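# Load four desk cartons onto cart, park in bay

## Task

Move all four cartons from the desk onto the utility cart, then put the cart in the yellow bay so that each of its four wheels sits fully inside the taped area and none rests on the tape. No carton may overhang the edges of the cart's trays. At the end the robot must have released everything and backed away from it, must not have fallen or be left leaning, and nothing may be staying in place only because the robot holds it.

## Robot and tools

Robot: a Hello Robot Stretch 4 with one arm. It has an omni-wheel base, a lift that slides up a mast, a telescoping arm that reaches straight out, a three-joint wrist (yaw, pitch, roll) and a two-finger gripper. It stands about 1.6 m tall, and the base rim lies within 0.23 m of the base origin. Loose objects may occasionally get nudged by something outside the robot's control.

Frames: the base frame sits on the floor below the base centre, with x ahead, y to the left and z up. hand_pose is reported in this frame and marks a point between the open fingertips; with all wrist joints at zero its axes line up with the base axes. Its printed position may be slightly wrong. The odometry frame is where the base frame was when the scene began.

execute_actions: argument "actions" is a list holding exactly one action, or empty (an empty list only returns state and pictures). An action may contain "base", "joints", or both, plus optional "pace" and "contact_limits"; alternatively it holds only "end_of_arm". All its motions begin at once and may end at different moments; no action runs beyond 15 s.
- "base": one command only, each a relative offset from where the base last measured itself. {"translate_m": d} drives straight, metres, forward positive, -2 to 2. {"strafe_m": d} slides sideways, metres, left positive, -2 to 2. {"rotate_rad": d} spins in place, radians, counter-clockwise from above positive, -3.2 to 3.2.
- "joints": a single object keyed by joint name, each value an absolute target (not an offset). lift_m 0 to 1.2 m; arm_m 0 to 0.55 m extension; wrist_yaw_rad -1.134 to 4.276 (0 points ahead, positive turns left, 3.14 tucks it back, above 3.4 the arm may block it); wrist_pitch_rad -1.117 to 4.259 (0 level, 1.57 pointing down); wrist_roll_rad -1.117 to 4.259 (0 keeps fingers level, positive rolls clockwise viewed from behind the hand); gripper_m -0.038 to 0.141 m, the fingertip gap, negative values press the tips together. Done tolerances: lift and arm ±0.004, yaw and roll ±0.02, pitch ±0.05, gripper ±0.004. Targets outside a joint's range are clipped and the result notes it; other bad values or unknown keys reject the whole call with no motion.
- "pace": "slow", "default" (if omitted), "fast" or "max". Base speeds are 0.1/0.3/0.4/0.6 m/s and 1/2/3/4 rad/s respectively, further reduced when the lift is above 0.2 m at the start of the move (down to 0.3 m/s and 1 rad/s at full height).
- "contact_limits": {"arm_m": value} from 0 (gentlest) to 0.75 (firmest), default 0.5; the arm halts on contact beyond it.
- {"end_of_arm": "enable_torque"} re-powers wrist or gripper motors that shut off; they then hold their current angle.
- "cameras": list of head_camera, head_left_camera, head_right_camera, wrist_camera, or "all"; omitted or null gives all, [] gives none.
A part omitted from an action may keep driving toward its earlier target without the status showing it. If a result reports a stop, the remaining execute_actions, wait and finished_scene calls in that same reply are skipped.

wait: "seconds" 0 to 10; commands nothing and returns state and pictures. zoom_image: "camera" plus "region" [x0, y0, x1, y1] in pixels of that camera's latest full image, origin top-left, at most 504 by 504. read_manual: returns only licence text. finished_scene: "scene" number; ends the scene permanently and reports success, so call it only once the result is settled. Replying with no tool call ends everything.

Cameras: head_camera (420x560) at the mast top looks ahead and downward; turn the base to aim it. head_left_camera and head_right_camera are fisheyes (420x672) beside it, angled more steeply and showing the base and arm. wrist_camera (616x392) looks along the fingers, tips near the bottom of the frame.

Result lines: lidar_m lists 12 distances in metres from the base origin, 30-degree sectors starting straight ahead and going counter-clockwise (4th left, 7th behind, 10th right); "-" means nothing seen or closer than 0.25 m. It senses from about 0.15 m up, so tabletops register; it may miss glass, thin legs and much behind. wrist_depth_mm is a 7x7 grid of depths, 100 to 2000 mm, including the robot's own parts. base_odometry comes from wheel turns, so slip counts as motion; heading is -3.142 to 3.142, left positive. If turned_by_wheels and turned_by_imu differ by over ~0.1 rad, something was hit or slipped, and heading error is about their difference. base_tilt in degrees (forward, right positive) carries a fixed bias up to ~1.5. motor_effort is percent of maximum, positive toward higher joint values, peak in brackets; for wheel_0..2 positive means turning right. Statuses: "done"; "off_target" (resting short, maybe still pushing); "contact_stop_at_<key>" (blocked; lift, arm or wheels go slack, a slack lift can sink under load); "limit_stop_at_<name>", including tilt over 6 degrees (everything but wrist goes slack and ignores commands) and own_body (self-collision); "torque_fault" (wrist or gripper motor overloaded and limp until enable_torque); "time_out". on_its_own shows uncommanded state; its "held at" is a target, not a position.

Gripping: command gripper_m below the object's width; smaller squeezes harder and pulls the item up to a third of the shortfall toward the wrist. Neither the reading nor "done" proves a grasp; at commands of 0 or more a firm hold appears as a clear gripper effort change. A load in a level gripper shifts wrist_pitch effort. If fingertips snag on a surface, lift up.

Cautions: to unfold at the start, send lift_m 0.4 with wrist_yaw_rad 0 together. Tilting the hand up (pitch below -0.2) while rolled (roll below -0.4 or above 4) risks self-collision stops. Carrying over 1 kg with arm_m above 0.2 while driving or turning can tip the robot, especially at faster paces; steady pushing or pulling, a high gripper or a firm contact limit add to the risk. Over ~2 kg in a level gripper faults the wrist. Avoid drops, slams, hard hits and strong pushes. The simulation keeps running while you compose replies, the robot holding its last command. Shorter total motion is better.

Each tool is called after "Emit:" by a JSON object that holds its "op" and its "data".

## Session

Emit:
{"op": "execute_actions", "data": {"actions": []}}

Scene clock: 0.00 s.
base_odometry: x=+0.000 y=+0.000 heading=+0.000 (m, m, rad; odometry frame)
turned_by_wheels: +0.000 (rad since the last result)
turned_by_imu: +0.000 (rad since the last result)
base_tilt: forward=-0.3 right=-0.1 (deg)
lidar_m: 0.70 0.70 1.74 1.60 1.65 1.96 1.03 1.03 2.39 1.74 1.34 0.80
base_status: not commanded
joint_positions: lift_m=+0.213 arm_m=-0.003 wrist_yaw_rad=+3.194 wrist_pitch_rad=-0.012 wrist_roll_rad=-0.011 gripper_m=+0.057
joint_status: not commanded
motor_effort: lift_m=+18 arm_m=+0 wrist_yaw_rad=+2 wrist_pitch_rad=-6 wrist_roll_rad=-1 gripper_m=-4 wheel_0=+0 wheel_1=+1 wheel_2=-1 (%)
hand_pose: x=-0.1244 y=+0.0723 z=+0.3948 quat_wxyz=(-0.026, +0.006, -0.005, +1.000) (m; base frame)
wrist_depth_mm: - - 136 - - - - / - - 137 - - - 1921 / - 112 138 - - - 1983 / 144 141 197 - - - - / 218 1366 1255 - - - 1921 / 219 1281 201 1366 194 1430 1366 / 217 891 991 107 1008 946 991
pictures: head_camera, head_left_camera, head_right_camera, wrist_camera
Images, in order (width x height): head_camera 420x560, head_left_camera 420x672, head_right_camera 420x672, wrist_camera 616x392.

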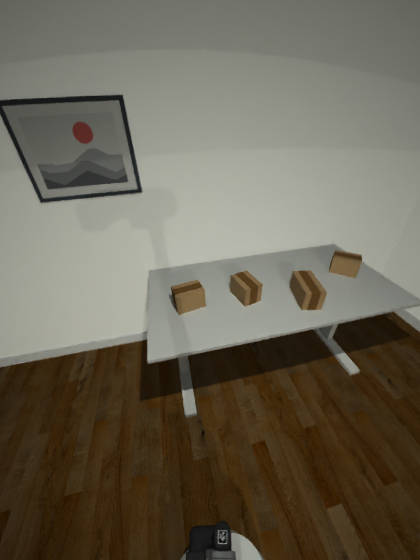

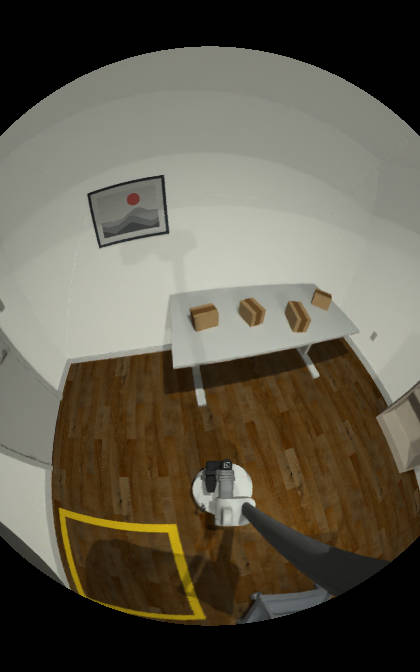

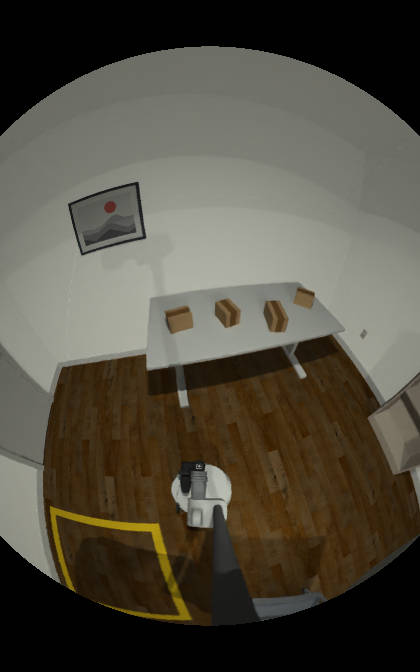

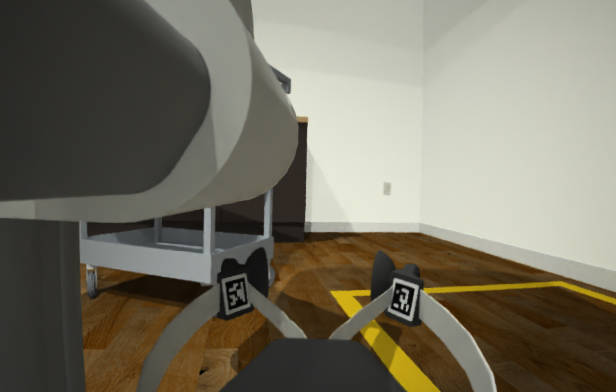

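Emit:
{"op": "execute_actions", "data": {"actions": [{"base":{"rotate_rad":3.14},"pace":"fast"}]}}

Scene clock: 6.90 s.
base_odometry: x=+0.000 y=+0.000 heading=+3.139 (m, m, rad; odometry frame)
turned_by_wheels: +3.139 (rad since the last result)
turned_by_imu: +3.230 (rad since the last result)
base_tilt: forward=-0.1 right=+0.0 (deg)
lidar_m: 1.03 1.08 2.35 1.78 1.31 0.79 0.69 0.70 1.79 1.61 1.65 2.00
base_status: done
joint_positions: lift_m=+0.213 arm_m=-0.003 wrist_yaw_rad=+3.194 wrist_pitch_rad=-0.012 wrist_roll_rad=-0.011 gripper_m=+0.057
joint_status: not commanded
motor_effort: lift_m=+18(18) arm_m=+0(1) wrist_yaw_rad=+2(2) wrist_pitch_rad=-6(6) wrist_roll_rad=-1(2) gripper_m=-3(3) wheel_0=-3(8) wheel_1=-2(6) wheel_2=-3(15) (%)
hand_pose: x=-0.1243 y=+0.0723 z=+0.3948 quat_wxyz=(-0.026, +0.006, -0.005, +1.000) (m; base frame)
wrist_depth_mm: - - 136 1618 1708 1756 1756 / - - 137 878 1060 1008 1078 / - 112 138 1281 1708 1756 1336 / 144 140 197 1661 1661 1708 1863 / 218 1661 1618 1618 1708 1808 1808 / 219 1308 202 1397 194 1397 1336 / 218 904 904 107 1008 904 1008
pictures: head_camera, head_left_camera, head_right_camera, wrist_camera
Images, in order (width x height): head_camera 420x560, head_left_camera 420x672, head_right_camera 420x672, wrist_camera 616x392.

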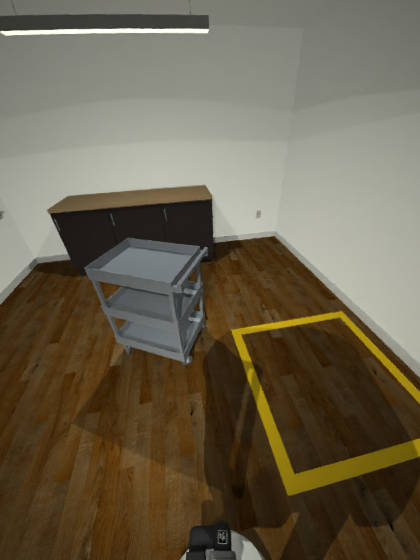

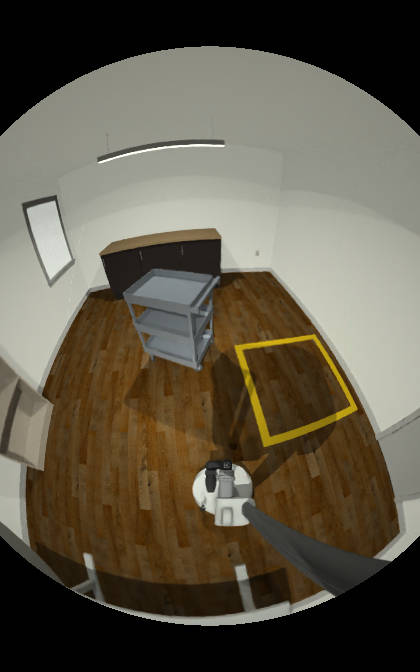

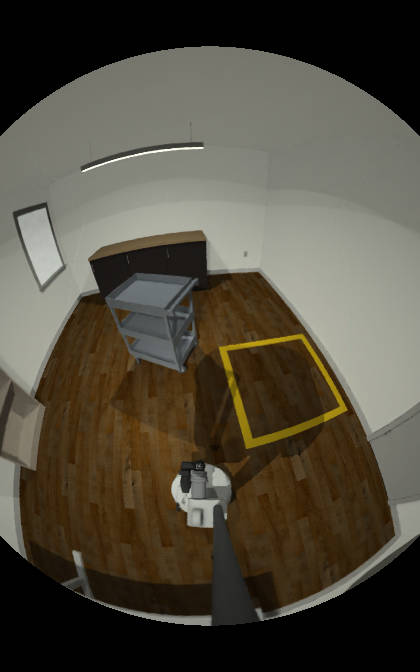

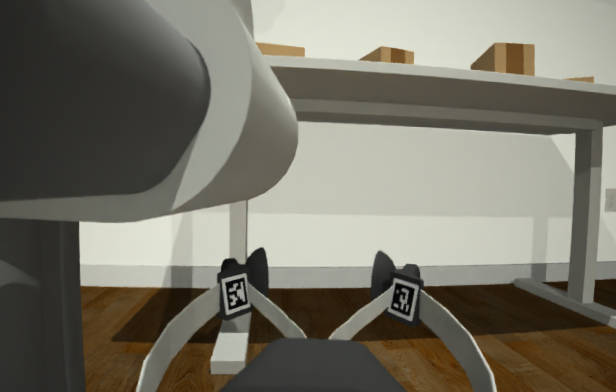

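Emit:
{"op": "execute_actions", "data": {"actions": [{"base":{"rotate_rad":-3.0},"joints":{"lift_m":0.9},"pace":"fast"}], "cameras": ["head_camera"]}}

Emit:
{"op": "execute_actions", "data": {"actions": [{"joints":{"wrist_yaw_rad":0,"gripper_m":0.141}}], "cameras": ["head_camera","wrist_camera"]}}

Scene clock: 17.30 s.
base_odometry: x=+0.000 y=+0.000 heading=+0.140 (m, m, rad; odometry frame)
turned_by_wheels: -3.000 (rad since the last result)
turned_by_imu: -3.082 (rad since the last result)
base_tilt: forward=-0.1 right=+0.1 (deg)
lidar_m: 0.69 0.74 1.73 1.61 1.67 2.18 1.01 1.15 1.90 1.75 1.10 0.77
base_status: done
joint_positions: lift_m=+0.900 arm_m=-0.003 wrist_yaw_rad=+3.194 wrist_pitch_rad=-0.012 wrist_roll_rad=-0.011 gripper_m=+0.057
joint_status: all done
motor_effort: lift_m=+21(24) arm_m=+0(1) wrist_yaw_rad=+1(2) wrist_pitch_rad=-6(6) wrist_roll_rad=-1(1) gripper_m=-5(3) wheel_0=+3(10) wheel_1=+1(14) wheel_2=+2(11) (%)
hand_pose: x=-0.1243 y=+0.0723 z=+1.0813 quat_wxyz=(-0.026, +0.006, -0.005, +1.000) (m; base frame)
wrist_depth_mm: - - 136 - - - - / - - 137 - - - - / - 112 138 - - - - / 144 141 198 - - - - / 218 - 1756 - - - - / 218 - 202 - 195 - - / 219 - 1397 107 - - -
pictures: head_camera
Images, in order (width x height): head_camera 420x560.

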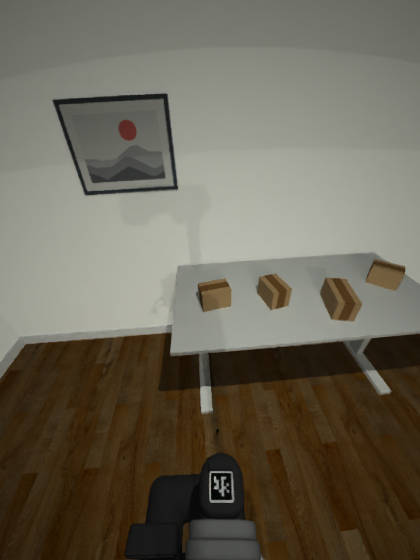

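Scene clock: 19.77 s.
base_odometry: x=+0.000 y=+0.000 heading=+0.140 (m, m, rad; odometry frame)
turned_by_wheels: +0.000 (rad since the last result)
turned_by_imu: +0.001 (rad since the last result)
base_tilt: forward=-0.1 right=+0.1 (deg)
lidar_m: 0.69 0.73 1.74 1.61 1.68 2.18 1.03 1.16 1.90 1.76 1.12 0.75
base_status: not commanded
joint_positions: lift_m=+0.900 arm_m=-0.003 wrist_yaw_rad=+0.000 wrist_pitch_rad=-0.012 wrist_roll_rad=-0.011 gripper_m=+0.141
joint_status: all done
motor_effort: lift_m=+21(21) arm_m=+0(1) wrist_yaw_rad=+0(5) wrist_pitch_rad=-5(5) wrist_roll_rad=-1(1) gripper_m=-1(5) wheel_0=+3(2) wheel_1=+1(1) wheel_2=+2(2) (%)
hand_pose: x=+0.4568 y=-0.0873 z=+1.0813 quat_wxyz=(+1.000, -0.005, -0.006, +0.000) (m; base frame)
wrist_depth_mm: 1229 1205 1229 1281 1281 1281 1366 / 1229 1229 1255 1308 1308 1336 1336 / 1229 1229 1229 1281 1281 1308 1336 / 1229 1308 1281 1308 1308 1366 1366 / 1229 1255 1255 1308 1336 1366 1366 / 1229 1255 809 1281 831 208 1281 / 1281 1255 798 107 788 798 809
pictures: head_camera, wrist_camera
Images, in order (width x height): head_camera 420x560, wrist_camera 616x392.

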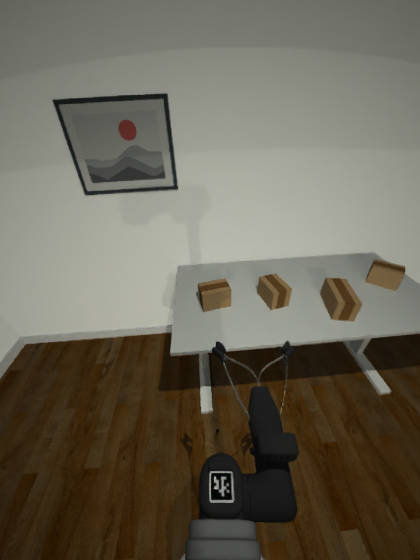

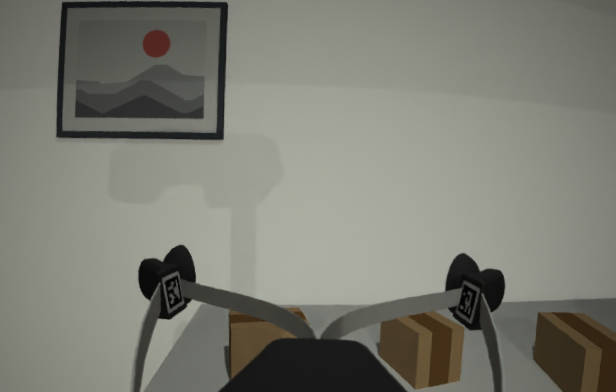

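Emit:
{"op": "execute_actions", "data": {"actions": [{"base":{"strafe_m":0.07},"joints":{"lift_m":0.64}}], "cameras": ["head_camera","wrist_camera"]}}

Scene clock: 30.60 s.
base_odometry: x=-0.010 y=+0.069 heading=+0.140 (m, m, rad; odometry frame)
turned_by_wheels: +0.000 (rad since the last result)
turned_by_imu: +0.002 (rad since the last result)
base_tilt: forward=-0.3 right=+0.0 (deg)
lidar_m: 0.68 1.47 1.65 1.54 1.60 2.08 1.04 1.14 1.98 1.83 1.09 0.75
base_status: done
joint_positions: lift_m=+0.640 arm_m=-0.003 wrist_yaw_rad=+0.000 wrist_pitch_rad=-0.012 wrist_roll_rad=-0.011 gripper_m=+0.141
joint_status: all done
motor_effort: lift_m=+14(20) arm_m=-1(1) wrist_yaw_rad=+1(0) wrist_pitch_rad=-6(6) wrist_roll_rad=-2(1) gripper_m=-1(1) wheel_0=+0(9) wheel_1=+0(11) wheel_2=+0(2) (%)
hand_pose: x=+0.4568 y=-0.0874 z=+0.8219 quat_wxyz=(+1.000, -0.005, -0.006, +0.000) (m; base frame)
wrist_depth_mm: 1182 1205 1229 1229 1281 1308 1336 / 1205 1229 1229 1255 1308 1336 1308 / 1205 1281 1281 1281 1255 1336 1336 / 1229 1255 1255 1281 1336 1308 1366 / 1229 1255 820 750 866 759 842 / 1308 1255 508 500 574 208 580 / 1255 1281 1281 107 1336 1336 1366
pictures: head_camera, wrist_camera
Images, in order (width x height): head_camera 420x560, wrist_camera 616x392.

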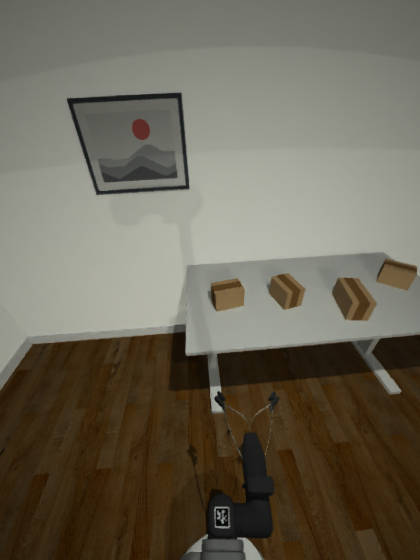

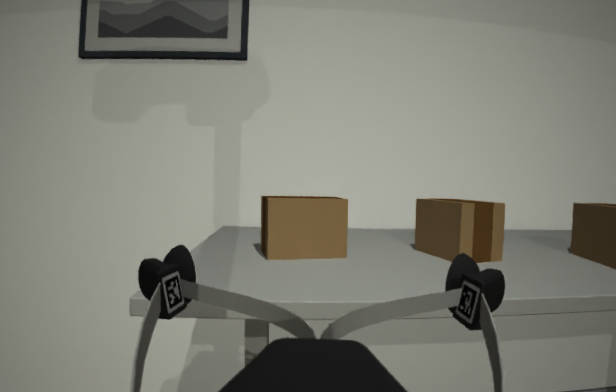

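Emit:
{"op": "execute_actions", "data": {"actions": [{"joints":{"arm_m":0.35}}], "cameras": ["head_camera","wrist_camera"]}}

Scene clock: 41.53 s.
base_odometry: x=-0.010 y=+0.069 heading=+0.140 (m, m, rad; odometry frame)
turned_by_wheels: +0.000 (rad since the last result)
turned_by_imu: +0.002 (rad since the last result)
base_tilt: forward=-0.2 right=+0.0 (deg)
lidar_m: 0.68 1.47 1.66 1.55 1.60 2.06 1.04 1.12 1.97 1.81 1.11 0.72
base_status: not commanded
joint_positions: lift_m=+0.640 arm_m=+0.349 wrist_yaw_rad=+0.000 wrist_pitch_rad=-0.012 wrist_roll_rad=-0.011 gripper_m=+0.141
joint_status: all done
motor_effort: lift_m=+14(13) arm_m=+5(4) wrist_yaw_rad=+2(2) wrist_pitch_rad=-5(6) wrist_roll_rad=-1(2) gripper_m=-2(2) wheel_0=+0(0) wheel_1=+0(0) wheel_2=+0(0) (%)
hand_pose: x=+0.8085 y=-0.0874 z=+0.8220 quat_wxyz=(+1.000, -0.005, -0.006, +0.000) (m; base frame)
wrist_depth_mm: 866 891 891 904 917 931 946 / 878 878 891 904 917 946 960 / 891 904 904 917 931 946 976 / 904 904 904 931 946 946 976 / 904 917 399 413 732 496 413 / 904 397 392 410 399 207 402 / 310 310 334 107 343 319 338
pictures: head_camera, wrist_camera
Images, in order (width x height): head_camera 420x560, wrist_camera 616x392.

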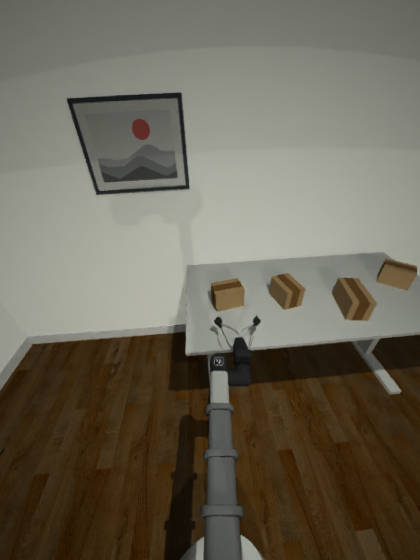

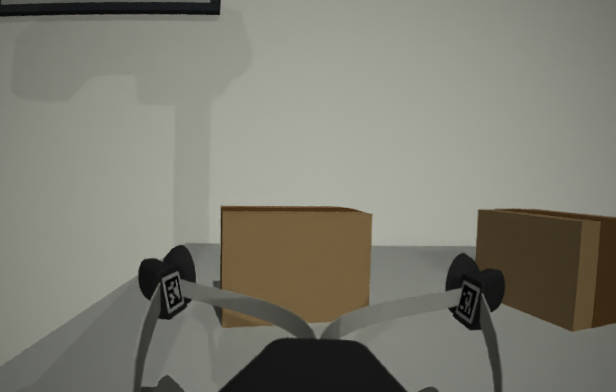

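Emit:
{"op": "execute_actions", "data": {"actions": [{"base":{"translate_m":0.05},"joints":{"arm_m":0.55}}], "cameras": ["head_camera","wrist_camera"]}}

Scene clock: 48.33 s.
base_odometry: x=+0.040 y=+0.076 heading=+0.140 (m, m, rad; odometry frame)
turned_by_wheels: +0.001 (rad since the last result)
turned_by_imu: +0.002 (rad since the last result)
base_tilt: forward=+0.0 right=+0.1 (deg)
lidar_m: 0.64 1.40 1.66 1.56 1.61 2.08 1.08 1.20 1.97 1.82 1.01 0.70
base_status: done
joint_positions: lift_m=+0.640 arm_m=+0.546 wrist_yaw_rad=+0.001 wrist_pitch_rad=-0.012 wrist_roll_rad=-0.011 gripper_m=+0.141
joint_status: all done
joint sent to its limit — the command would take arm_m past its upper limit, so that joint was sent only as far as its limit.
motor_effort: lift_m=+13(14) arm_m=+5(7) wrist_yaw_rad=-2(2) wrist_pitch_rad=-5(5) wrist_roll_rad=-2(1) gripper_m=-3(1) wheel_0=+5(7) wheel_1=+3(10) wheel_2=+0(11) (%)
hand_pose: x=+1.0058 y=-0.0871 z=+0.8220 quat_wxyz=(+1.000, -0.005, -0.006, +0.000) (m; base frame)
wrist_depth_mm: 627 647 654 661 668 683 691 / 634 647 647 668 676 691 707 / 640 647 661 668 676 691 691 / 647 661 668 676 683 699 707 / 647 654 223 197 231 699 715 / 661 370 208 180 188 207 462 / 309 285 220 107 236 319 334
pictures: head_camera, wrist_camera
Images, in order (width x height): head_camera 420x560, wrist_camera 616x392.

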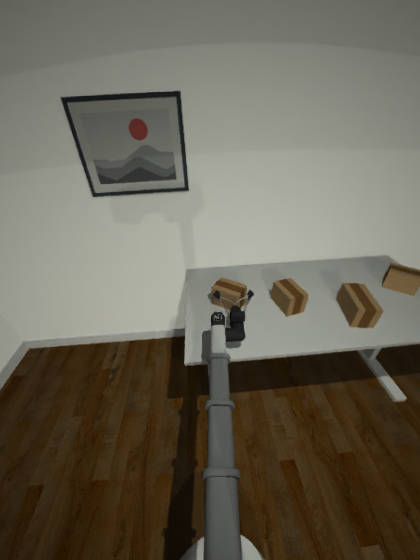

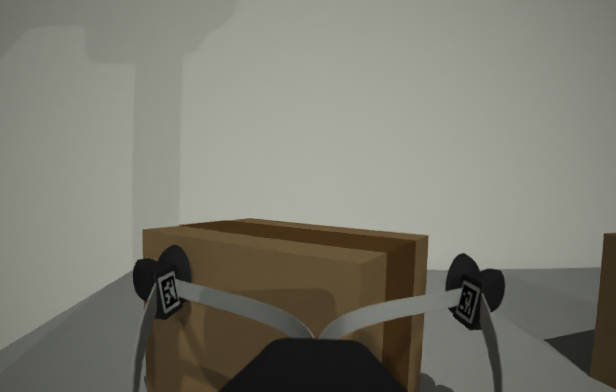

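Emit:
{"op": "execute_actions", "data": {"actions": [{"joints":{"arm_m":0.3}}], "cameras": []}}

Emit:
{"op": "execute_actions", "data": {"actions": [{"joints":{"lift_m":1.15,"wrist_pitch_rad":1.57}}], "cameras": ["head_camera","wrist_camera"]}}

Scene clock: 56.57 s.
base_odometry: x=+0.040 y=+0.076 heading=+0.140 (m, m, rad; odometry frame)
turned_by_wheels: +0.000 (rad since the last result)
turned_by_imu: +0.002 (rad since the last result)
base_tilt: forward=-0.2 right=+0.0 (deg)
lidar_m: 0.62 1.40 1.67 1.54 1.61 2.09 1.09 1.18 1.95 1.81 1.02 0.70
base_status: not commanded
joint_positions: lift_m=+0.640 arm_m=+0.301 wrist_yaw_rad=+0.000 wrist_pitch_rad=-0.012 wrist_roll_rad=-0.011 gripper_m=+0.141
joint_status: all done
motor_effort: lift_m=+14(13) arm_m=-5(5) wrist_yaw_rad=+2(2) wrist_pitch_rad=-6(6) wrist_roll_rad=-2(1) gripper_m=+0(1) wheel_0=+4(5) wheel_1=+3(3) wheel_2=+0(0) (%)
hand_pose: x=+0.7603 y=-0.0874 z=+0.8219 quat_wxyz=(+1.000, -0.005, -0.006, +0.000) (m; base frame)
wrist_depth_mm: 866 878 904 904 904 931 960 / 891 878 917 904 917 931 946 / 878 891 917 904 946 960 960 / 891 904 917 917 946 960 946 / 891 904 500 442 732 496 410 / 891 397 387 424 397 208 402 / 312 307 332 107 345 319 336
pictures: none
No camera images: the call's "cameras" was empty. Leave "cameras" out to get every camera's image.

Scene clock: 59.53 s.
base_odometry: x=+0.040 y=+0.076 heading=+0.140 (m, m, rad; odometry frame)
turned_by_wheels: +0.000 (rad since the last result)
turned_by_imu: +0.001 (rad since the last result)
base_tilt: forward=-0.2 right=+0.0 (deg)
lidar_m: 0.62 1.42 1.67 1.57 1.62 2.09 1.14 1.23 1.98 1.83 1.02 0.70
base_status: not commanded
joint_positions: lift_m=+1.150 arm_m=+0.301 wrist_yaw_rad=+0.000 wrist_pitch_rad=+1.570 wrist_roll_rad=-0.011 gripper_m=+0.141
joint_status: all done
motor_effort: lift_m=+21(25) arm_m=-4(5) wrist_yaw_rad=+2(13) wrist_pitch_rad=+1(90) wrist_roll_rad=-2(18) gripper_m=-1(1) wheel_0=+2(5) wheel_1=+1(3) wheel_2=+2(2) (%)
hand_pose: x=+0.4719 y=-0.0874 z=+1.0394 quat_wxyz=(+0.707, -0.004, +0.707, +0.004) (m; base frame)
wrist_depth_mm: 1308 1255 539 539 530 525 521 / 1336 1308 549 1229 1255 1255 1229 / 1336 1281 1308 1308 1281 1229 1255 / 1336 1336 1308 1281 1281 1255 1229 / 1336 1366 1308 1308 1308 1281 1229 / 1366 1336 1118 1078 1281 210 1281 / 1366 1366 1336 107 1308 1308 1281
pictures: head_camera, wrist_camera
Images, in order (width x height): head_camera 420x560, wrist_camera 616x392.

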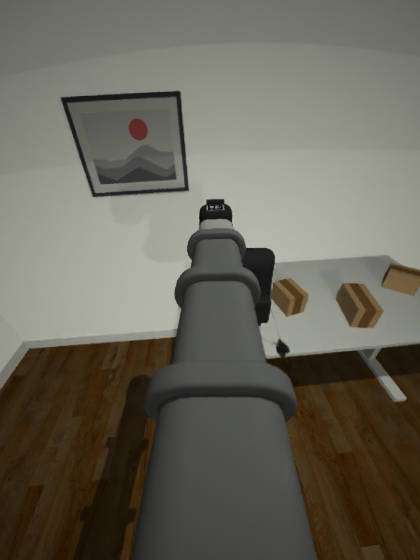

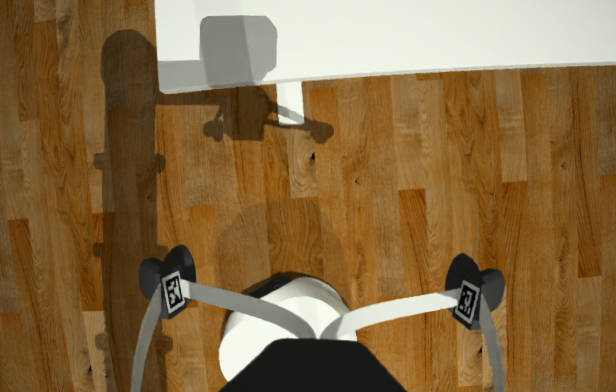

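Emit:
{"op": "execute_actions", "data": {"actions": [{"base":{"translate_m":0.22},"joints":{"arm_m":0.55}}], "cameras": ["head_left_camera","wrist_camera"]}}

Scene clock: 66.37 s.
base_odometry: x=+0.257 y=+0.107 heading=+0.141 (m, m, rad; odometry frame)
turned_by_wheels: +0.000 (rad since the last result)
turned_by_imu: +0.002 (rad since the last result)
base_tilt: forward=-0.2 right=+0.0 (deg)
lidar_m: 0.42 0.44 1.54 1.59 1.65 2.11 1.36 1.44 1.96 1.82 0.68 0.47
base_status: done
joint_positions: lift_m=+1.150 arm_m=+0.546 wrist_yaw_rad=+0.000 wrist_pitch_rad=+1.570 wrist_roll_rad=-0.011 gripper_m=+0.141
joint_status: all done
joint sent to its limit — the command would take arm_m past its upper limit, so that joint was sent only as far as its limit.
motor_effort: lift_m=+21(21) arm_m=+5(6) wrist_yaw_rad=+1(2) wrist_pitch_rad=+1(1) wrist_roll_rad=-2(3) gripper_m=+1(0) wheel_0=+2(7) wheel_1=+3(7) wheel_2=-1(13) (%)
hand_pose: x=+0.7176 y=-0.0874 z=+1.0394 quat_wxyz=(+0.707, -0.004, +0.707, +0.004) (m; base frame)
wrist_depth_mm: 1008 544 539 539 535 530 521 / 1281 1229 544 427 530 530 525 / 1308 1308 549 421 539 535 418 / 1308 1336 554 430 544 539 421 / 1336 1336 559 549 549 539 539 / 1366 1366 554 554 554 211 549 / 1366 1366 574 107 559 559 549
pictures: head_left_camera, wrist_camera
Images, in order (width x height): head_left_camera 420x672, wrist_camera 616x392.

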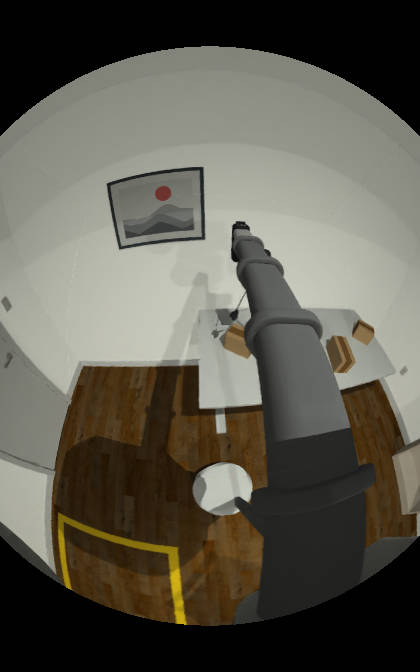

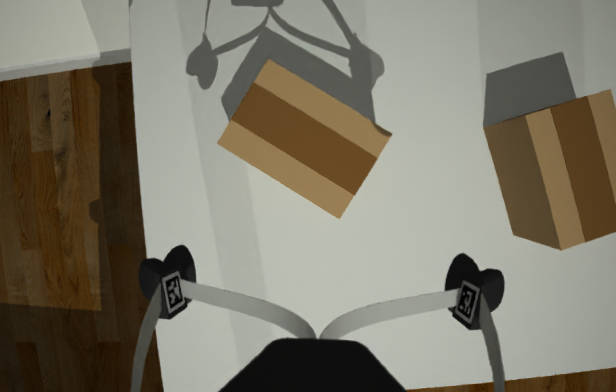

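Emit:
{"op": "execute_actions", "data": {"actions": [{"base":{"translate_m":0.12},"joints":{"wrist_roll_rad":-1.1}}], "cameras": ["wrist_camera"]}}

Scene clock: 77.63 s.
base_odometry: x=+0.376 y=+0.124 heading=+0.141 (m, m, rad; odometry frame)
turned_by_wheels: +0.000 (rad since the last result)
turned_by_imu: +0.002 (rad since the last result)
base_tilt: forward=-0.1 right=+0.0 (deg)
lidar_m: 0.29 0.31 1.41 1.60 1.63 2.14 1.48 1.60 1.91 1.84 0.50 0.33
base_status: done
joint_positions: lift_m=+1.150 arm_m=+0.546 wrist_yaw_rad=+0.000 wrist_pitch_rad=+1.570 wrist_roll_rad=-1.100 gripper_m=+0.141
joint_status: all done
motor_effort: lift_m=+21(21) arm_m=+5(5) wrist_yaw_rad=+1(1) wrist_pitch_rad=+1(1) wrist_roll_rad=-3(10) gripper_m=-1(0) wheel_0=+3(5) wheel_1=+1(8) wheel_2=-1(12) (%)
hand_pose: x=+0.7176 y=-0.0874 z=+1.0394 quat_wxyz=(+0.603, -0.370, +0.603, +0.369) (m; base frame)
wrist_depth_mm: 1281 1308 1281 539 535 530 488 / 1336 1336 554 544 539 530 521 / 1336 559 554 539 535 544 525 / 569 564 559 430 539 539 535 / 580 569 569 433 544 530 535 / 1118 569 569 559 549 212 544 / 1336 569 574 107 549 549 535
pictures: wrist_camera
Images, in order (width x height): wrist_camera 616x392.

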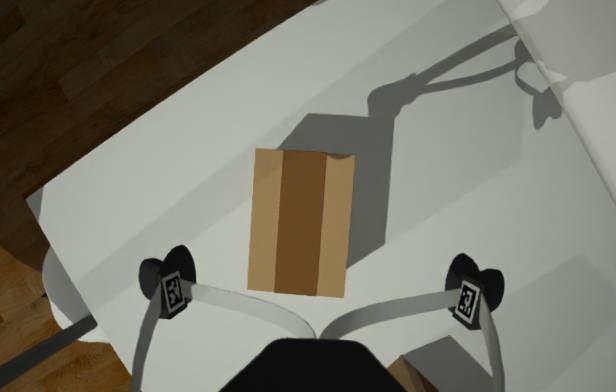

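Emit:
{"op": "execute_actions", "data": {"actions": [{"joints":{"lift_m":0.98}}], "cameras": ["wrist_camera"]}}

Scene clock: 83.87 s.
base_odometry: x=+0.376 y=+0.124 heading=+0.141 (m, m, rad; odometry frame)
turned_by_wheels: +0.000 (rad since the last result)
turned_by_imu: +0.002 (rad since the last result)
base_tilt: forward=-0.2 right=+0.1 (deg)
lidar_m: 0.31 0.32 1.41 1.58 1.62 2.14 1.44 1.57 1.92 1.82 0.50 0.33
base_status: not commanded
joint_positions: lift_m=+0.980 arm_m=+0.546 wrist_yaw_rad=+0.000 wrist_pitch_rad=+1.570 wrist_roll_rad=-1.100 gripper_m=+0.141
joint_status: all done
motor_effort: lift_m=+13(18) arm_m=+5(5) wrist_yaw_rad=+2(2) wrist_pitch_rad=+1(1) wrist_roll_rad=-3(2) gripper_m=-3(0) wheel_0=+3(3) wheel_1=+1(1) wheel_2=-1(1) (%)
hand_pose: x=+0.7176 y=-0.0874 z=+0.8701 quat_wxyz=(+0.603, -0.370, +0.603, +0.369) (m; base frame)
wrist_depth_mm: 1160 1138 375 373 366 362 359 / 1138 384 377 373 370 364 362 / 389 387 382 258 370 366 359 / 392 389 262 260 373 368 362 / 394 392 264 260 373 370 364 / 399 392 265 262 375 212 370 / 402 397 389 107 377 375 370
pictures: wrist_camera
Images, in order (width x height): wrist_camera 616x392.

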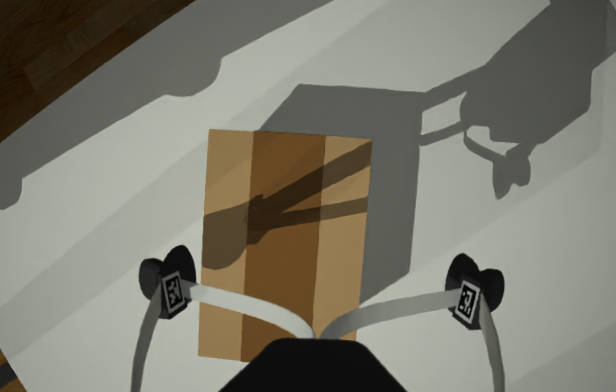

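Emit:
{"op": "execute_actions", "data": {"actions": [{"base":{"strafe_m":0.01},"joints":{"arm_m":0.528}}], "cameras": ["wrist_camera"]}}

Scene clock: 89.73 s.
base_odometry: x=+0.375 y=+0.134 heading=+0.141 (m, m, rad; odometry frame)
turned_by_wheels: +0.000 (rad since the last result)
turned_by_imu: +0.001 (rad since the last result)
base_tilt: forward=-0.2 right=+0.1 (deg)
lidar_m: 0.31 0.32 1.41 1.56 1.60 2.10 1.44 1.58 1.94 1.84 0.48 0.33
base_status: done
joint_positions: lift_m=+0.980 arm_m=+0.529 wrist_yaw_rad=+0.000 wrist_pitch_rad=+1.570 wrist_roll_rad=-1.100 gripper_m=+0.141
joint_status: all done
motor_effort: lift_m=+13(13) arm_m=-5(6) wrist_yaw_rad=+1(1) wrist_pitch_rad=+1(0) wrist_roll_rad=-3(2) gripper_m=+0(2) wheel_0=-3(9) wheel_1=+3(9) wheel_2=+0(2) (%)
hand_pose: x=+0.7000 y=-0.0874 z=+0.8701 quat_wxyz=(+0.603, -0.370, +0.603, +0.369) (m; base frame)
wrist_depth_mm: 1118 1118 375 370 368 362 359 / 1160 382 379 375 370 366 357 / 392 389 382 259 370 366 362 / 392 389 382 260 258 368 366 / 394 389 265 260 377 368 366 / 399 394 265 262 259 212 373 / 404 399 392 107 379 377 373
pictures: wrist_camera
Images, in order (width x height): wrist_camera 616x392.

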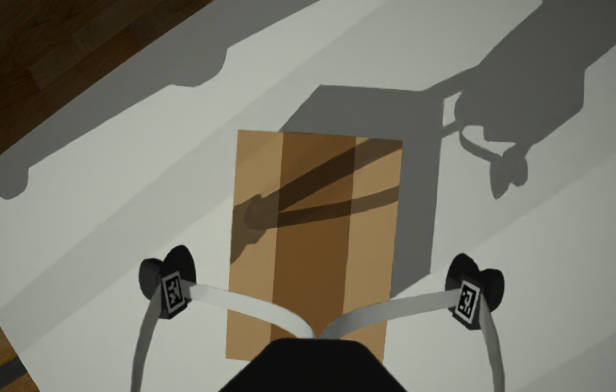

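Centered. Lower and grip.

Emit:
{"op": "execute_actions", "data": {"actions": [{"joints":{"lift_m":0.93}}], "cameras": []}}

Emit:
{"op": "execute_actions", "data": {"actions": [{"joints":{"gripper_m":0.04}}], "cameras": []}}

Emit:
{"op": "execute_actions", "data": {"actions": [{"joints":{"lift_m":1.1,"arm_m":0.0}}], "cameras": ["head_camera","wrist_camera"]}}

Scene clock: 95.97 s.
base_odometry: x=+0.375 y=+0.134 heading=+0.141 (m, m, rad; odometry frame)
turned_by_wheels: +0.000 (rad since the last result)
turned_by_imu: +0.001 (rad since the last result)
base_tilt: forward=-0.2 right=+0.2 (deg)
lidar_m: 0.30 0.32 1.40 1.57 1.59 2.12 1.43 1.58 1.93 1.86 0.47 0.34
base_status: not commanded
joint_positions: lift_m=+0.930 arm_m=+0.529 wrist_yaw_rad=+0.000 wrist_pitch_rad=+1.570 wrist_roll_rad=-1.100 gripper_m=+0.141
joint_status: all done
motor_effort: lift_m=+13(13) arm_m=-5(5) wrist_yaw_rad=+1(1) wrist_pitch_rad=+0(1) wrist_roll_rad=-3(2) gripper_m=-1(0) wheel_0=-3(3) wheel_1=+3(3) wheel_2=+0(0) (%)
hand_pose: x=+0.7000 y=-0.0874 z=+0.8201 quat_wxyz=(+0.603, -0.370, +0.603, +0.369) (m; base frame)
wrist_depth_mm: 1078 330 327 320 317 314 310 / 338 332 327 324 317 317 314 / 336 336 327 207 206 319 315 / 340 336 211 209 206 320 317 / 343 340 213 210 208 324 322 / 345 340 213 210 208 212 322 / 347 342 215 107 329 325 324
pictures: none
No camera images: the call's "cameras" was empty. Leave "cameras" out to get every camera's image.

Scene clock: 97.97 s.
base_odometry: x=+0.375 y=+0.134 heading=+0.141 (m, m, rad; odometry frame)
turned_by_wheels: +0.000 (rad since the last result)
turned_by_imu: +0.001 (rad since the last result)
base_tilt: forward=-0.2 right=+0.0 (deg)
lidar_m: 0.29 0.33 1.39 1.57 1.61 2.11 1.45 1.59 1.92 1.86 0.48 0.33
base_status: not commanded
joint_positions: lift_m=+0.930 arm_m=+0.529 wrist_yaw_rad=+0.000 wrist_pitch_rad=+1.570 wrist_roll_rad=-1.100 gripper_m=+0.041
joint_status: all done
motor_effort: lift_m=+15(15) arm_m=-4(5) wrist_yaw_rad=+2(3) wrist_pitch_rad=+0(5) wrist_roll_rad=-2(2) gripper_m=-30(30) wheel_0=-3(3) wheel_1=+3(3) wheel_2=+0(0) (%)
hand_pose: x=+0.6999 y=-0.0874 z=+0.8199 quat_wxyz=(+0.603, -0.370, +0.603, +0.369) (m; base frame)
wrist_depth_mm: 1078 330 325 319 317 312 309 / 340 332 327 324 319 314 310 / 340 332 191 189 187 317 314 / 338 334 191 189 187 319 315 / 342 338 192 189 188 322 317 / 342 180 191 189 187 181 319 / 349 342 193 107 187 325 -
pictures: none
No camera images: the call's "cameras" was empty. Leave "cameras" out to get every camera's image.

Scene clock: 100.57 s.
base_odometry: x=+0.375 y=+0.134 heading=+0.141 (m, m, rad; odometry frame)
turned_by_wheels: +0.000 (rad since the last result)
turned_by_imu: +0.001 (rad since the last result)
base_tilt: forward=-0.1 right=+0.0 (deg)
lidar_m: 0.25 0.31 1.41 1.56 1.58 2.12 1.44 1.53 1.95 1.85 0.48 0.35
base_status: not commanded
joint_positions: lift_m=+1.099 arm_m=+0.001 wrist_yaw_rad=+0.000 wrist_pitch_rad=+1.570 wrist_roll_rad=-1.100 gripper_m=+0.041
joint_status: all done
motor_effort: lift_m=+24(23) arm_m=-5(4) wrist_yaw_rad=+2(1) wrist_pitch_rad=+0(1) wrist_roll_rad=-2(2) gripper_m=-29(30) wheel_0=-3(3) wheel_1=+3(3) wheel_2=+0(0) (%)
hand_pose: x=+0.1719 y=-0.0874 z=+0.9892 quat_wxyz=(+0.603, -0.370, +0.603, +0.369) (m; base frame)
wrist_depth_mm: 1281 1308 1205 1229 488 480 477 / 1281 1255 1255 1229 488 484 473 / 1255 1255 191 189 187 484 480 / 1308 1281 193 190 187 488 488 / 1308 1255 193 190 189 492 488 / 1336 181 192 190 189 181 488 / 1308 379 194 107 189 1229 488
pictures: head_camera, wrist_camera
Images, in order (width x height): head_camera 420x560, wrist_camera 616x392.

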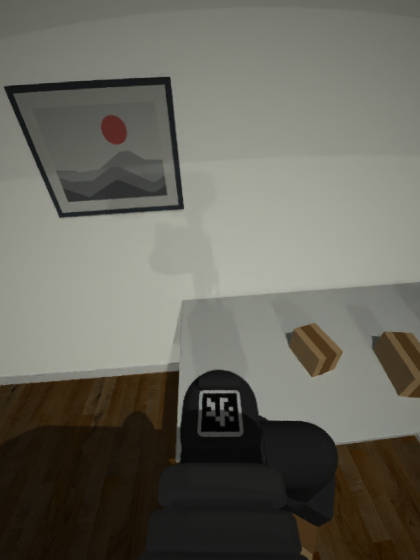

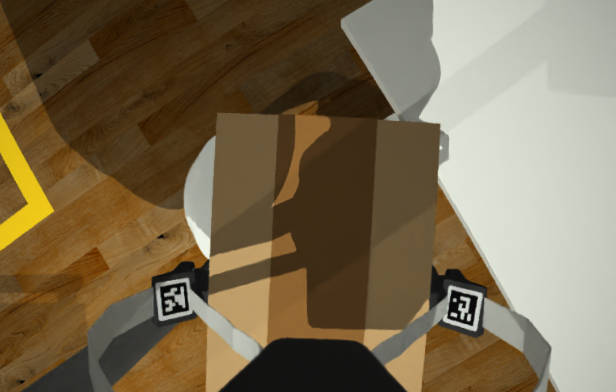

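Emit:
{"op": "execute_actions", "data": {"actions": [{"base":{"rotate_rad":-2.9}}], "cameras": ["head_camera"]}}

Scene clock: 110.33 s.
base_odometry: x=+0.375 y=+0.134 heading=-2.758 (m, m, rad; odometry frame)
turned_by_wheels: -2.899 (rad since the last result)
turned_by_imu: -2.979 (rad since the last result)
base_tilt: forward=-0.1 right=+0.0 (deg)
lidar_m: 1.42 2.74 1.84 0.86 0.40 0.33 0.32 1.15 1.61 1.57 1.72 2.56
base_status: done
joint_positions: lift_m=+1.100 arm_m=+0.001 wrist_yaw_rad=+0.000 wrist_pitch_rad=+1.570 wrist_roll_rad=-1.100 gripper_m=+0.041
joint_status: not commanded
motor_effort: lift_m=+22(24) arm_m=-5(5) wrist_yaw_rad=+1(2) wrist_pitch_rad=+0(1) wrist_roll_rad=-2(2) gripper_m=-30(30) wheel_0=+3(9) wheel_1=+3(7) wheel_2=+3(9) (%)
hand_pose: x=+0.1720 y=-0.0874 z=+0.9894 quat_wxyz=(+0.603, -0.370, +0.603, +0.369) (m; base frame)
wrist_depth_mm: 1255 1229 1229 1229 1182 1182 1160 / 1281 1255 1255 1205 1229 1255 1138 / 1308 1281 192 189 187 1205 1205 / 1281 1308 191 189 187 1229 1205 / 1308 1281 192 190 187 1229 1160 / 1308 181 191 190 189 180 1205 / 1336 379 194 107 188 1229 1205
pictures: head_camera
Images, in order (width x height): head_camera 420x560.

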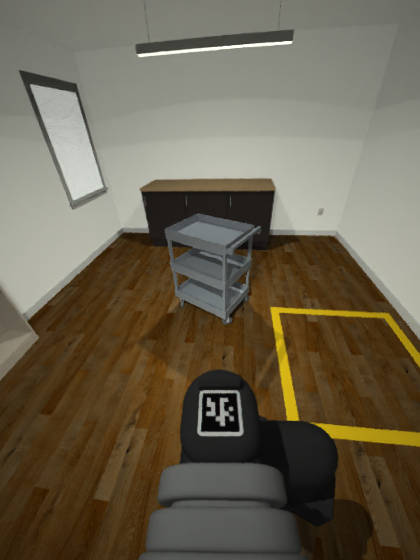

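Emit:
{"op": "execute_actions", "data": {"actions": [{"base":{"translate_m":0.75}}], "cameras": ["head_camera"]}}

Scene clock: 123.27 s.
base_odometry: x=-0.321 y=-0.147 heading=-2.758 (m, m, rad; odometry frame)
turned_by_wheels: +0.000 (rad since the last result)
turned_by_imu: +0.001 (rad since the last result)
base_tilt: forward=-0.3 right=+0.0 (deg)
lidar_m: 0.69 0.96 1.76 1.73 1.37 1.09 1.07 1.96 1.70 1.66 1.79 0.92
base_status: done
joint_positions: lift_m=+1.100 arm_m=+0.001 wrist_yaw_rad=+0.000 wrist_pitch_rad=+1.570 wrist_roll_rad=-1.100 gripper_m=+0.041
joint_status: not commanded
motor_effort: lift_m=+22(22) arm_m=-4(6) wrist_yaw_rad=+1(1) wrist_pitch_rad=+0(1) wrist_roll_rad=-2(2) gripper_m=-31(29) wheel_0=+3(9) wheel_1=+2(8) wheel_2=+0(12) (%)
hand_pose: x=+0.1720 y=-0.0874 z=+0.9894 quat_wxyz=(+0.603, -0.370, +0.603, +0.369) (m; base frame)
wrist_depth_mm: 1255 1255 1255 1205 1182 1182 1025 / 1281 1308 1229 1205 1205 1229 1025 / 1255 1281 191 188 188 1205 1182 / 1308 1281 191 189 188 1229 1182 / 1281 1255 192 190 187 1182 1205 / 1308 181 192 190 188 180 1205 / 1366 377 192 107 187 1229 1229
pictures: head_camera
Images, in order (width x height): head_camera 420x560.

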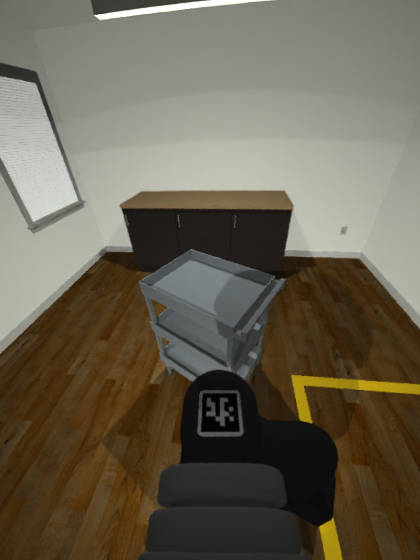

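Emit:
{"op": "execute_actions", "data": {"actions": [{"base":{"translate_m":0.25},"joints":{"lift_m":1.2,"arm_m":0.55}}], "cameras": ["head_left_camera","wrist_camera"]}}

Scene clock: 134.63 s.
base_odometry: x=-0.553 y=-0.240 heading=-2.758 (m, m, rad; odometry frame)
turned_by_wheels: +0.000 (rad since the last result)
turned_by_imu: +0.002 (rad since the last result)
base_tilt: forward=+0.0 right=+0.0 (deg)
lidar_m: 0.44 0.63 2.07 1.73 1.76 1.37 1.32 2.18 1.72 1.70 1.85 0.47
base_status: done
joint_positions: lift_m=+1.198 arm_m=+0.546 wrist_yaw_rad=+0.000 wrist_pitch_rad=+1.570 wrist_roll_rad=-1.100 gripper_m=+0.041
joint_status: all done
joint sent to its limit — the command would take lift_m past its upper limit and arm_m past its upper limit, so those joints were sent only as far as their limits.
motor_effort: lift_m=+24(25) arm_m=+5(6) wrist_yaw_rad=+1(0) wrist_pitch_rad=+1(3) wrist_roll_rad=-2(2) gripper_m=-30(28) wheel_0=+1(5) wheel_1=+2(7) wheel_2=-1(13) (%)
hand_pose: x=+0.7176 y=-0.0874 z=+1.0878 quat_wxyz=(+0.603, -0.370, +0.603, +0.369) (m; base frame)
wrist_depth_mm: 1366 1336 517 512 508 500 866 / 1366 1308 525 517 512 500 1229 / 1366 1366 191 189 187 500 1281 / 1397 1366 192 189 187 508 1255 / 1397 1160 191 189 187 512 1281 / 1430 181 192 190 189 180 1308 / 1430 1397 193 107 188 469 1308
pictures: head_left_camera, wrist_camera
Images, in order (width x height): head_left_camera 420x672, wrist_camera 616x392.

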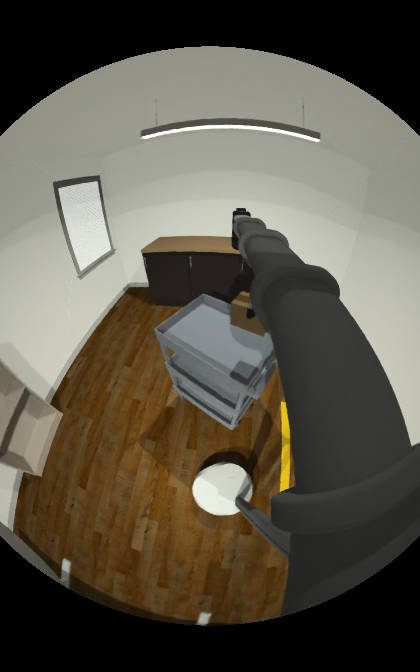

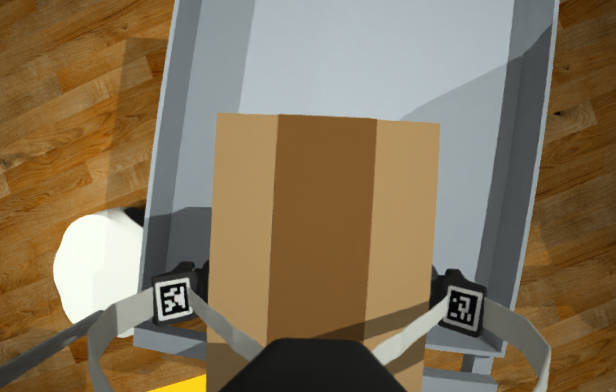

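Emit:
{"op": "execute_actions", "data": {"actions": [{"base":{"translate_m":0.086}}], "cameras": []}}

Emit:
{"op": "execute_actions", "data": {"actions": [{"base":{"strafe_m":0.32}}], "cameras": ["wrist_camera"]}}

Scene clock: 153.63 s.
base_odometry: x=-0.632 y=-0.272 heading=-2.758 (m, m, rad; odometry frame)
turned_by_wheels: +0.000 (rad since the last result)
turned_by_imu: +0.002 (rad since the last result)
base_tilt: forward=-0.2 right=+0.0 (deg)
lidar_m: 0.37 0.53 2.06 1.71 1.84 1.44 1.40 2.20 1.74 1.71 1.84 0.35
base_status: done
joint_positions: lift_m=+1.198 arm_m=+0.546 wrist_yaw_rad=+0.000 wrist_pitch_rad=+1.570 wrist_roll_rad=-1.100 gripper_m=+0.041
joint_status: not commanded
motor_effort: lift_m=+24(24) arm_m=+4(5) wrist_yaw_rad=+1(1) wrist_pitch_rad=+1(3) wrist_roll_rad=-1(2) gripper_m=-30(29) wheel_0=+3(7) wheel_1=+1(9) wheel_2=-2(11) (%)
hand_pose: x=+0.7177 y=-0.0874 z=+1.0878 quat_wxyz=(+0.603, -0.370, +0.603, +0.369) (m; base frame)
wrist_depth_mm: 1366 521 517 512 504 504 1255 / 1366 530 521 517 512 500 1281 / 1366 530 191 189 187 512 1281 / 1397 535 192 189 187 1255 1308 / 1397 535 192 190 188 1281 1336 / 1430 181 192 189 188 181 1308 / 1205 477 193 107 188 1336 1336
pictures: none
No camera images: the call's "cameras" was empty. Leave "cameras" out to get every camera's image.

Scene clock: 156.03 s.
base_odometry: x=-0.512 y=-0.569 heading=-2.758 (m, m, rad; odometry frame)
turned_by_wheels: +0.000 (rad since the last result)
turned_by_imu: +0.001 (rad since the last result)
base_tilt: forward=-0.2 right=+0.0 (deg)
lidar_m: 0.55 2.14 1.71 1.38 1.49 1.41 1.37 2.29 2.05 2.03 0.51 0.51
base_status: done
joint_positions: lift_m=+1.198 arm_m=+0.546 wrist_yaw_rad=+0.000 wrist_pitch_rad=+1.570 wrist_roll_rad=-1.100 gripper_m=+0.041
joint_status: not commanded
motor_effort: lift_m=+23(24) arm_m=+4(4) wrist_yaw_rad=+1(1) wrist_pitch_rad=+1(1) wrist_roll_rad=-1(1) gripper_m=-29(27) wheel_0=-2(10) wheel_1=+2(10) wheel_2=+0(2) (%)
hand_pose: x=+0.7176 y=-0.0874 z=+1.0879 quat_wxyz=(+0.603, -0.370, +0.603, +0.369) (m; base frame)
wrist_depth_mm: 1366 1366 1336 1308 1281 1255 1255 / 1397 1336 1336 521 1281 1308 1281 / 1397 1366 191 189 187 508 500 / 1397 1366 192 189 189 512 508 / 1397 1160 192 189 188 512 508 / 1430 181 192 189 188 179 512 / 1397 1430 193 107 187 525 477
pictures: wrist_camera
Images, in order (width x height): wrist_camera 616x392.

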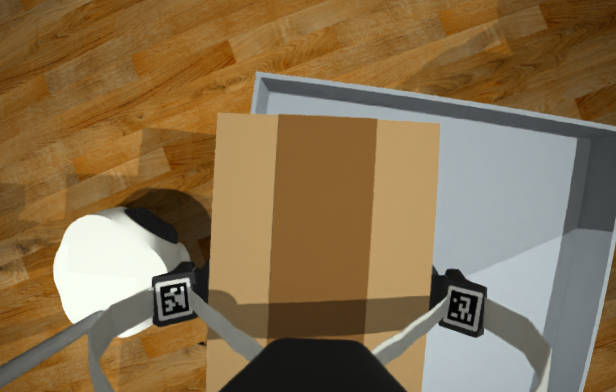

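Emit:
{"op": "execute_actions", "data": {"actions": [{"base":{"translate_m":0.04}}], "cameras": []}}

Emit:
{"op": "execute_actions", "data": {"actions": [{"base":{"strafe_m":-0.02}}], "cameras": ["wrist_camera"]}}

Scene clock: 167.50 s.
base_odometry: x=-0.549 y=-0.584 heading=-2.758 (m, m, rad; odometry frame)
turned_by_wheels: +0.000 (rad since the last result)
turned_by_imu: +0.002 (rad since the last result)
base_tilt: forward=-0.2 right=+0.1 (deg)
lidar_m: 0.52 2.10 1.75 1.39 1.48 1.44 1.40 2.35 2.06 2.02 0.48 0.47
base_status: done
joint_positions: lift_m=+1.198 arm_m=+0.546 wrist_yaw_rad=+0.000 wrist_pitch_rad=+1.570 wrist_roll_rad=-1.100 gripper_m=+0.041
joint_status: not commanded
motor_effort: lift_m=+23(23) arm_m=+4(4) wrist_yaw_rad=+2(1) wrist_pitch_rad=+2(2) wrist_roll_rad=-1(2) gripper_m=-28(31) wheel_0=+3(6) wheel_1=+2(12) wheel_2=-2(12) (%)
hand_pose: x=+0.7177 y=-0.0874 z=+1.0879 quat_wxyz=(+0.603, -0.370, +0.602, +0.369) (m; base frame)
wrist_depth_mm: 1397 1366 1336 1336 1308 1281 1255 / 1366 1366 1366 1336 1281 1281 1281 / 1430 1336 192 190 187 508 504 / 1397 1366 191 189 187 504 504 / 1430 1160 191 189 188 517 500 / 1430 181 191 190 188 181 488 / 1430 1397 192 107 188 525 455
pictures: none
No camera images: the call's "cameras" was empty. Leave "cameras" out to get every camera's image.

Scene clock: 168.30 s.
base_odometry: x=-0.557 y=-0.566 heading=-2.757 (m, m, rad; odometry frame)
turned_by_wheels: +0.000 (rad since the last result)
turned_by_imu: +0.000 (rad since the last result)
base_tilt: forward=-0.1 right=+0.1 (deg)
lidar_m: 0.49 2.08 1.76 1.38 1.51 1.44 1.41 2.36 2.05 2.02 0.48 0.46
base_status: done
joint_positions: lift_m=+1.198 arm_m=+0.546 wrist_yaw_rad=+0.000 wrist_pitch_rad=+1.570 wrist_roll_rad=-1.100 gripper_m=+0.041
joint_status: not commanded
motor_effort: lift_m=+23(23) arm_m=+4(5) wrist_yaw_rad=+1(2) wrist_pitch_rad=+0(1) wrist_roll_rad=-2(2) gripper_m=-29(29) wheel_0=+1(10) wheel_1=+0(8) wheel_2=+0(2) (%)
hand_pose: x=+0.7177 y=-0.0874 z=+1.0879 quat_wxyz=(+0.603, -0.370, +0.603, +0.369) (m; base frame)
wrist_depth_mm: 1336 1336 1366 1336 1308 1281 1281 / 1366 1336 1336 521 1281 1281 1281 / 1366 1366 191 190 187 504 504 / 1397 1366 191 189 187 512 504 / 1366 1138 192 189 188 512 504 / 1366 180 192 189 189 181 504 / 1397 1397 193 107 187 512 1281
pictures: wrist_camera
Images, in order (width x height): wrist_camera 616x392.

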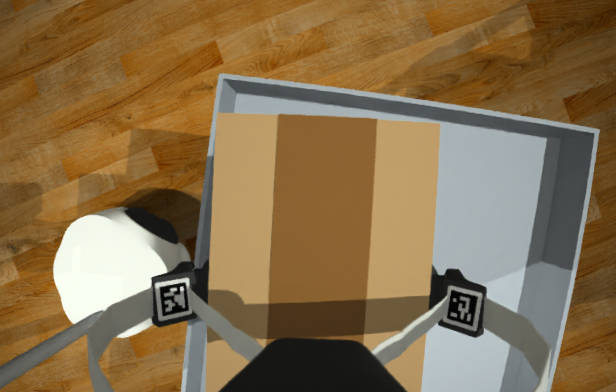

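Emit:
{"op": "execute_actions", "data": {"actions": [{"joints":{"lift_m":1.0}}], "cameras": ["wrist_camera"]}}

Scene clock: 175.87 s.
base_odometry: x=-0.557 y=-0.566 heading=-2.757 (m, m, rad; odometry frame)
turned_by_wheels: +0.000 (rad since the last result)
turned_by_imu: +0.002 (rad since the last result)
base_tilt: forward=-0.2 right=+0.0 (deg)
lidar_m: 0.50 2.10 1.73 1.37 1.50 1.44 1.41 2.34 2.05 2.01 0.48 0.47
base_status: not commanded
joint_positions: lift_m=+1.000 arm_m=+0.546 wrist_yaw_rad=+0.000 wrist_pitch_rad=+1.570 wrist_roll_rad=-1.100 gripper_m=+0.041
joint_status: all done
motor_effort: lift_m=+16(21) arm_m=+5(4) wrist_yaw_rad=+1(2) wrist_pitch_rad=+1(1) wrist_roll_rad=-2(2) gripper_m=-28(28) wheel_0=+1(2) wheel_1=+0(0) wheel_2=+0(0) (%)
hand_pose: x=+0.7177 y=-0.0874 z=+0.8899 quat_wxyz=(+0.603, -0.370, +0.603, +0.369) (m; base frame)
wrist_depth_mm: 1182 1118 293 270 267 1078 1098 / 1160 312 322 317 314 309 296 / 1182 309 191 189 187 312 307 / 1182 320 191 190 186 314 310 / 960 314 191 190 189 317 314 / 976 180 193 190 188 181 314 / 976 307 193 107 188 319 -
pictures: wrist_camera
Images, in order (width x height): wrist_camera 616x392.

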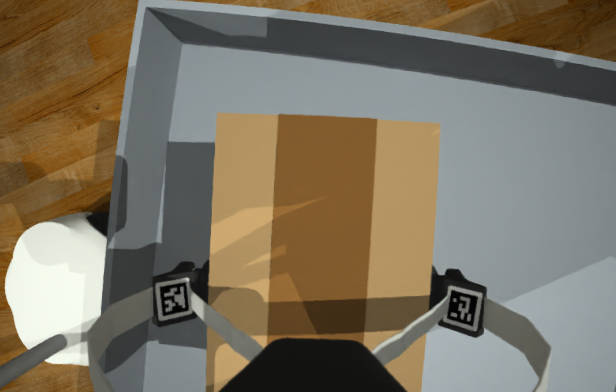

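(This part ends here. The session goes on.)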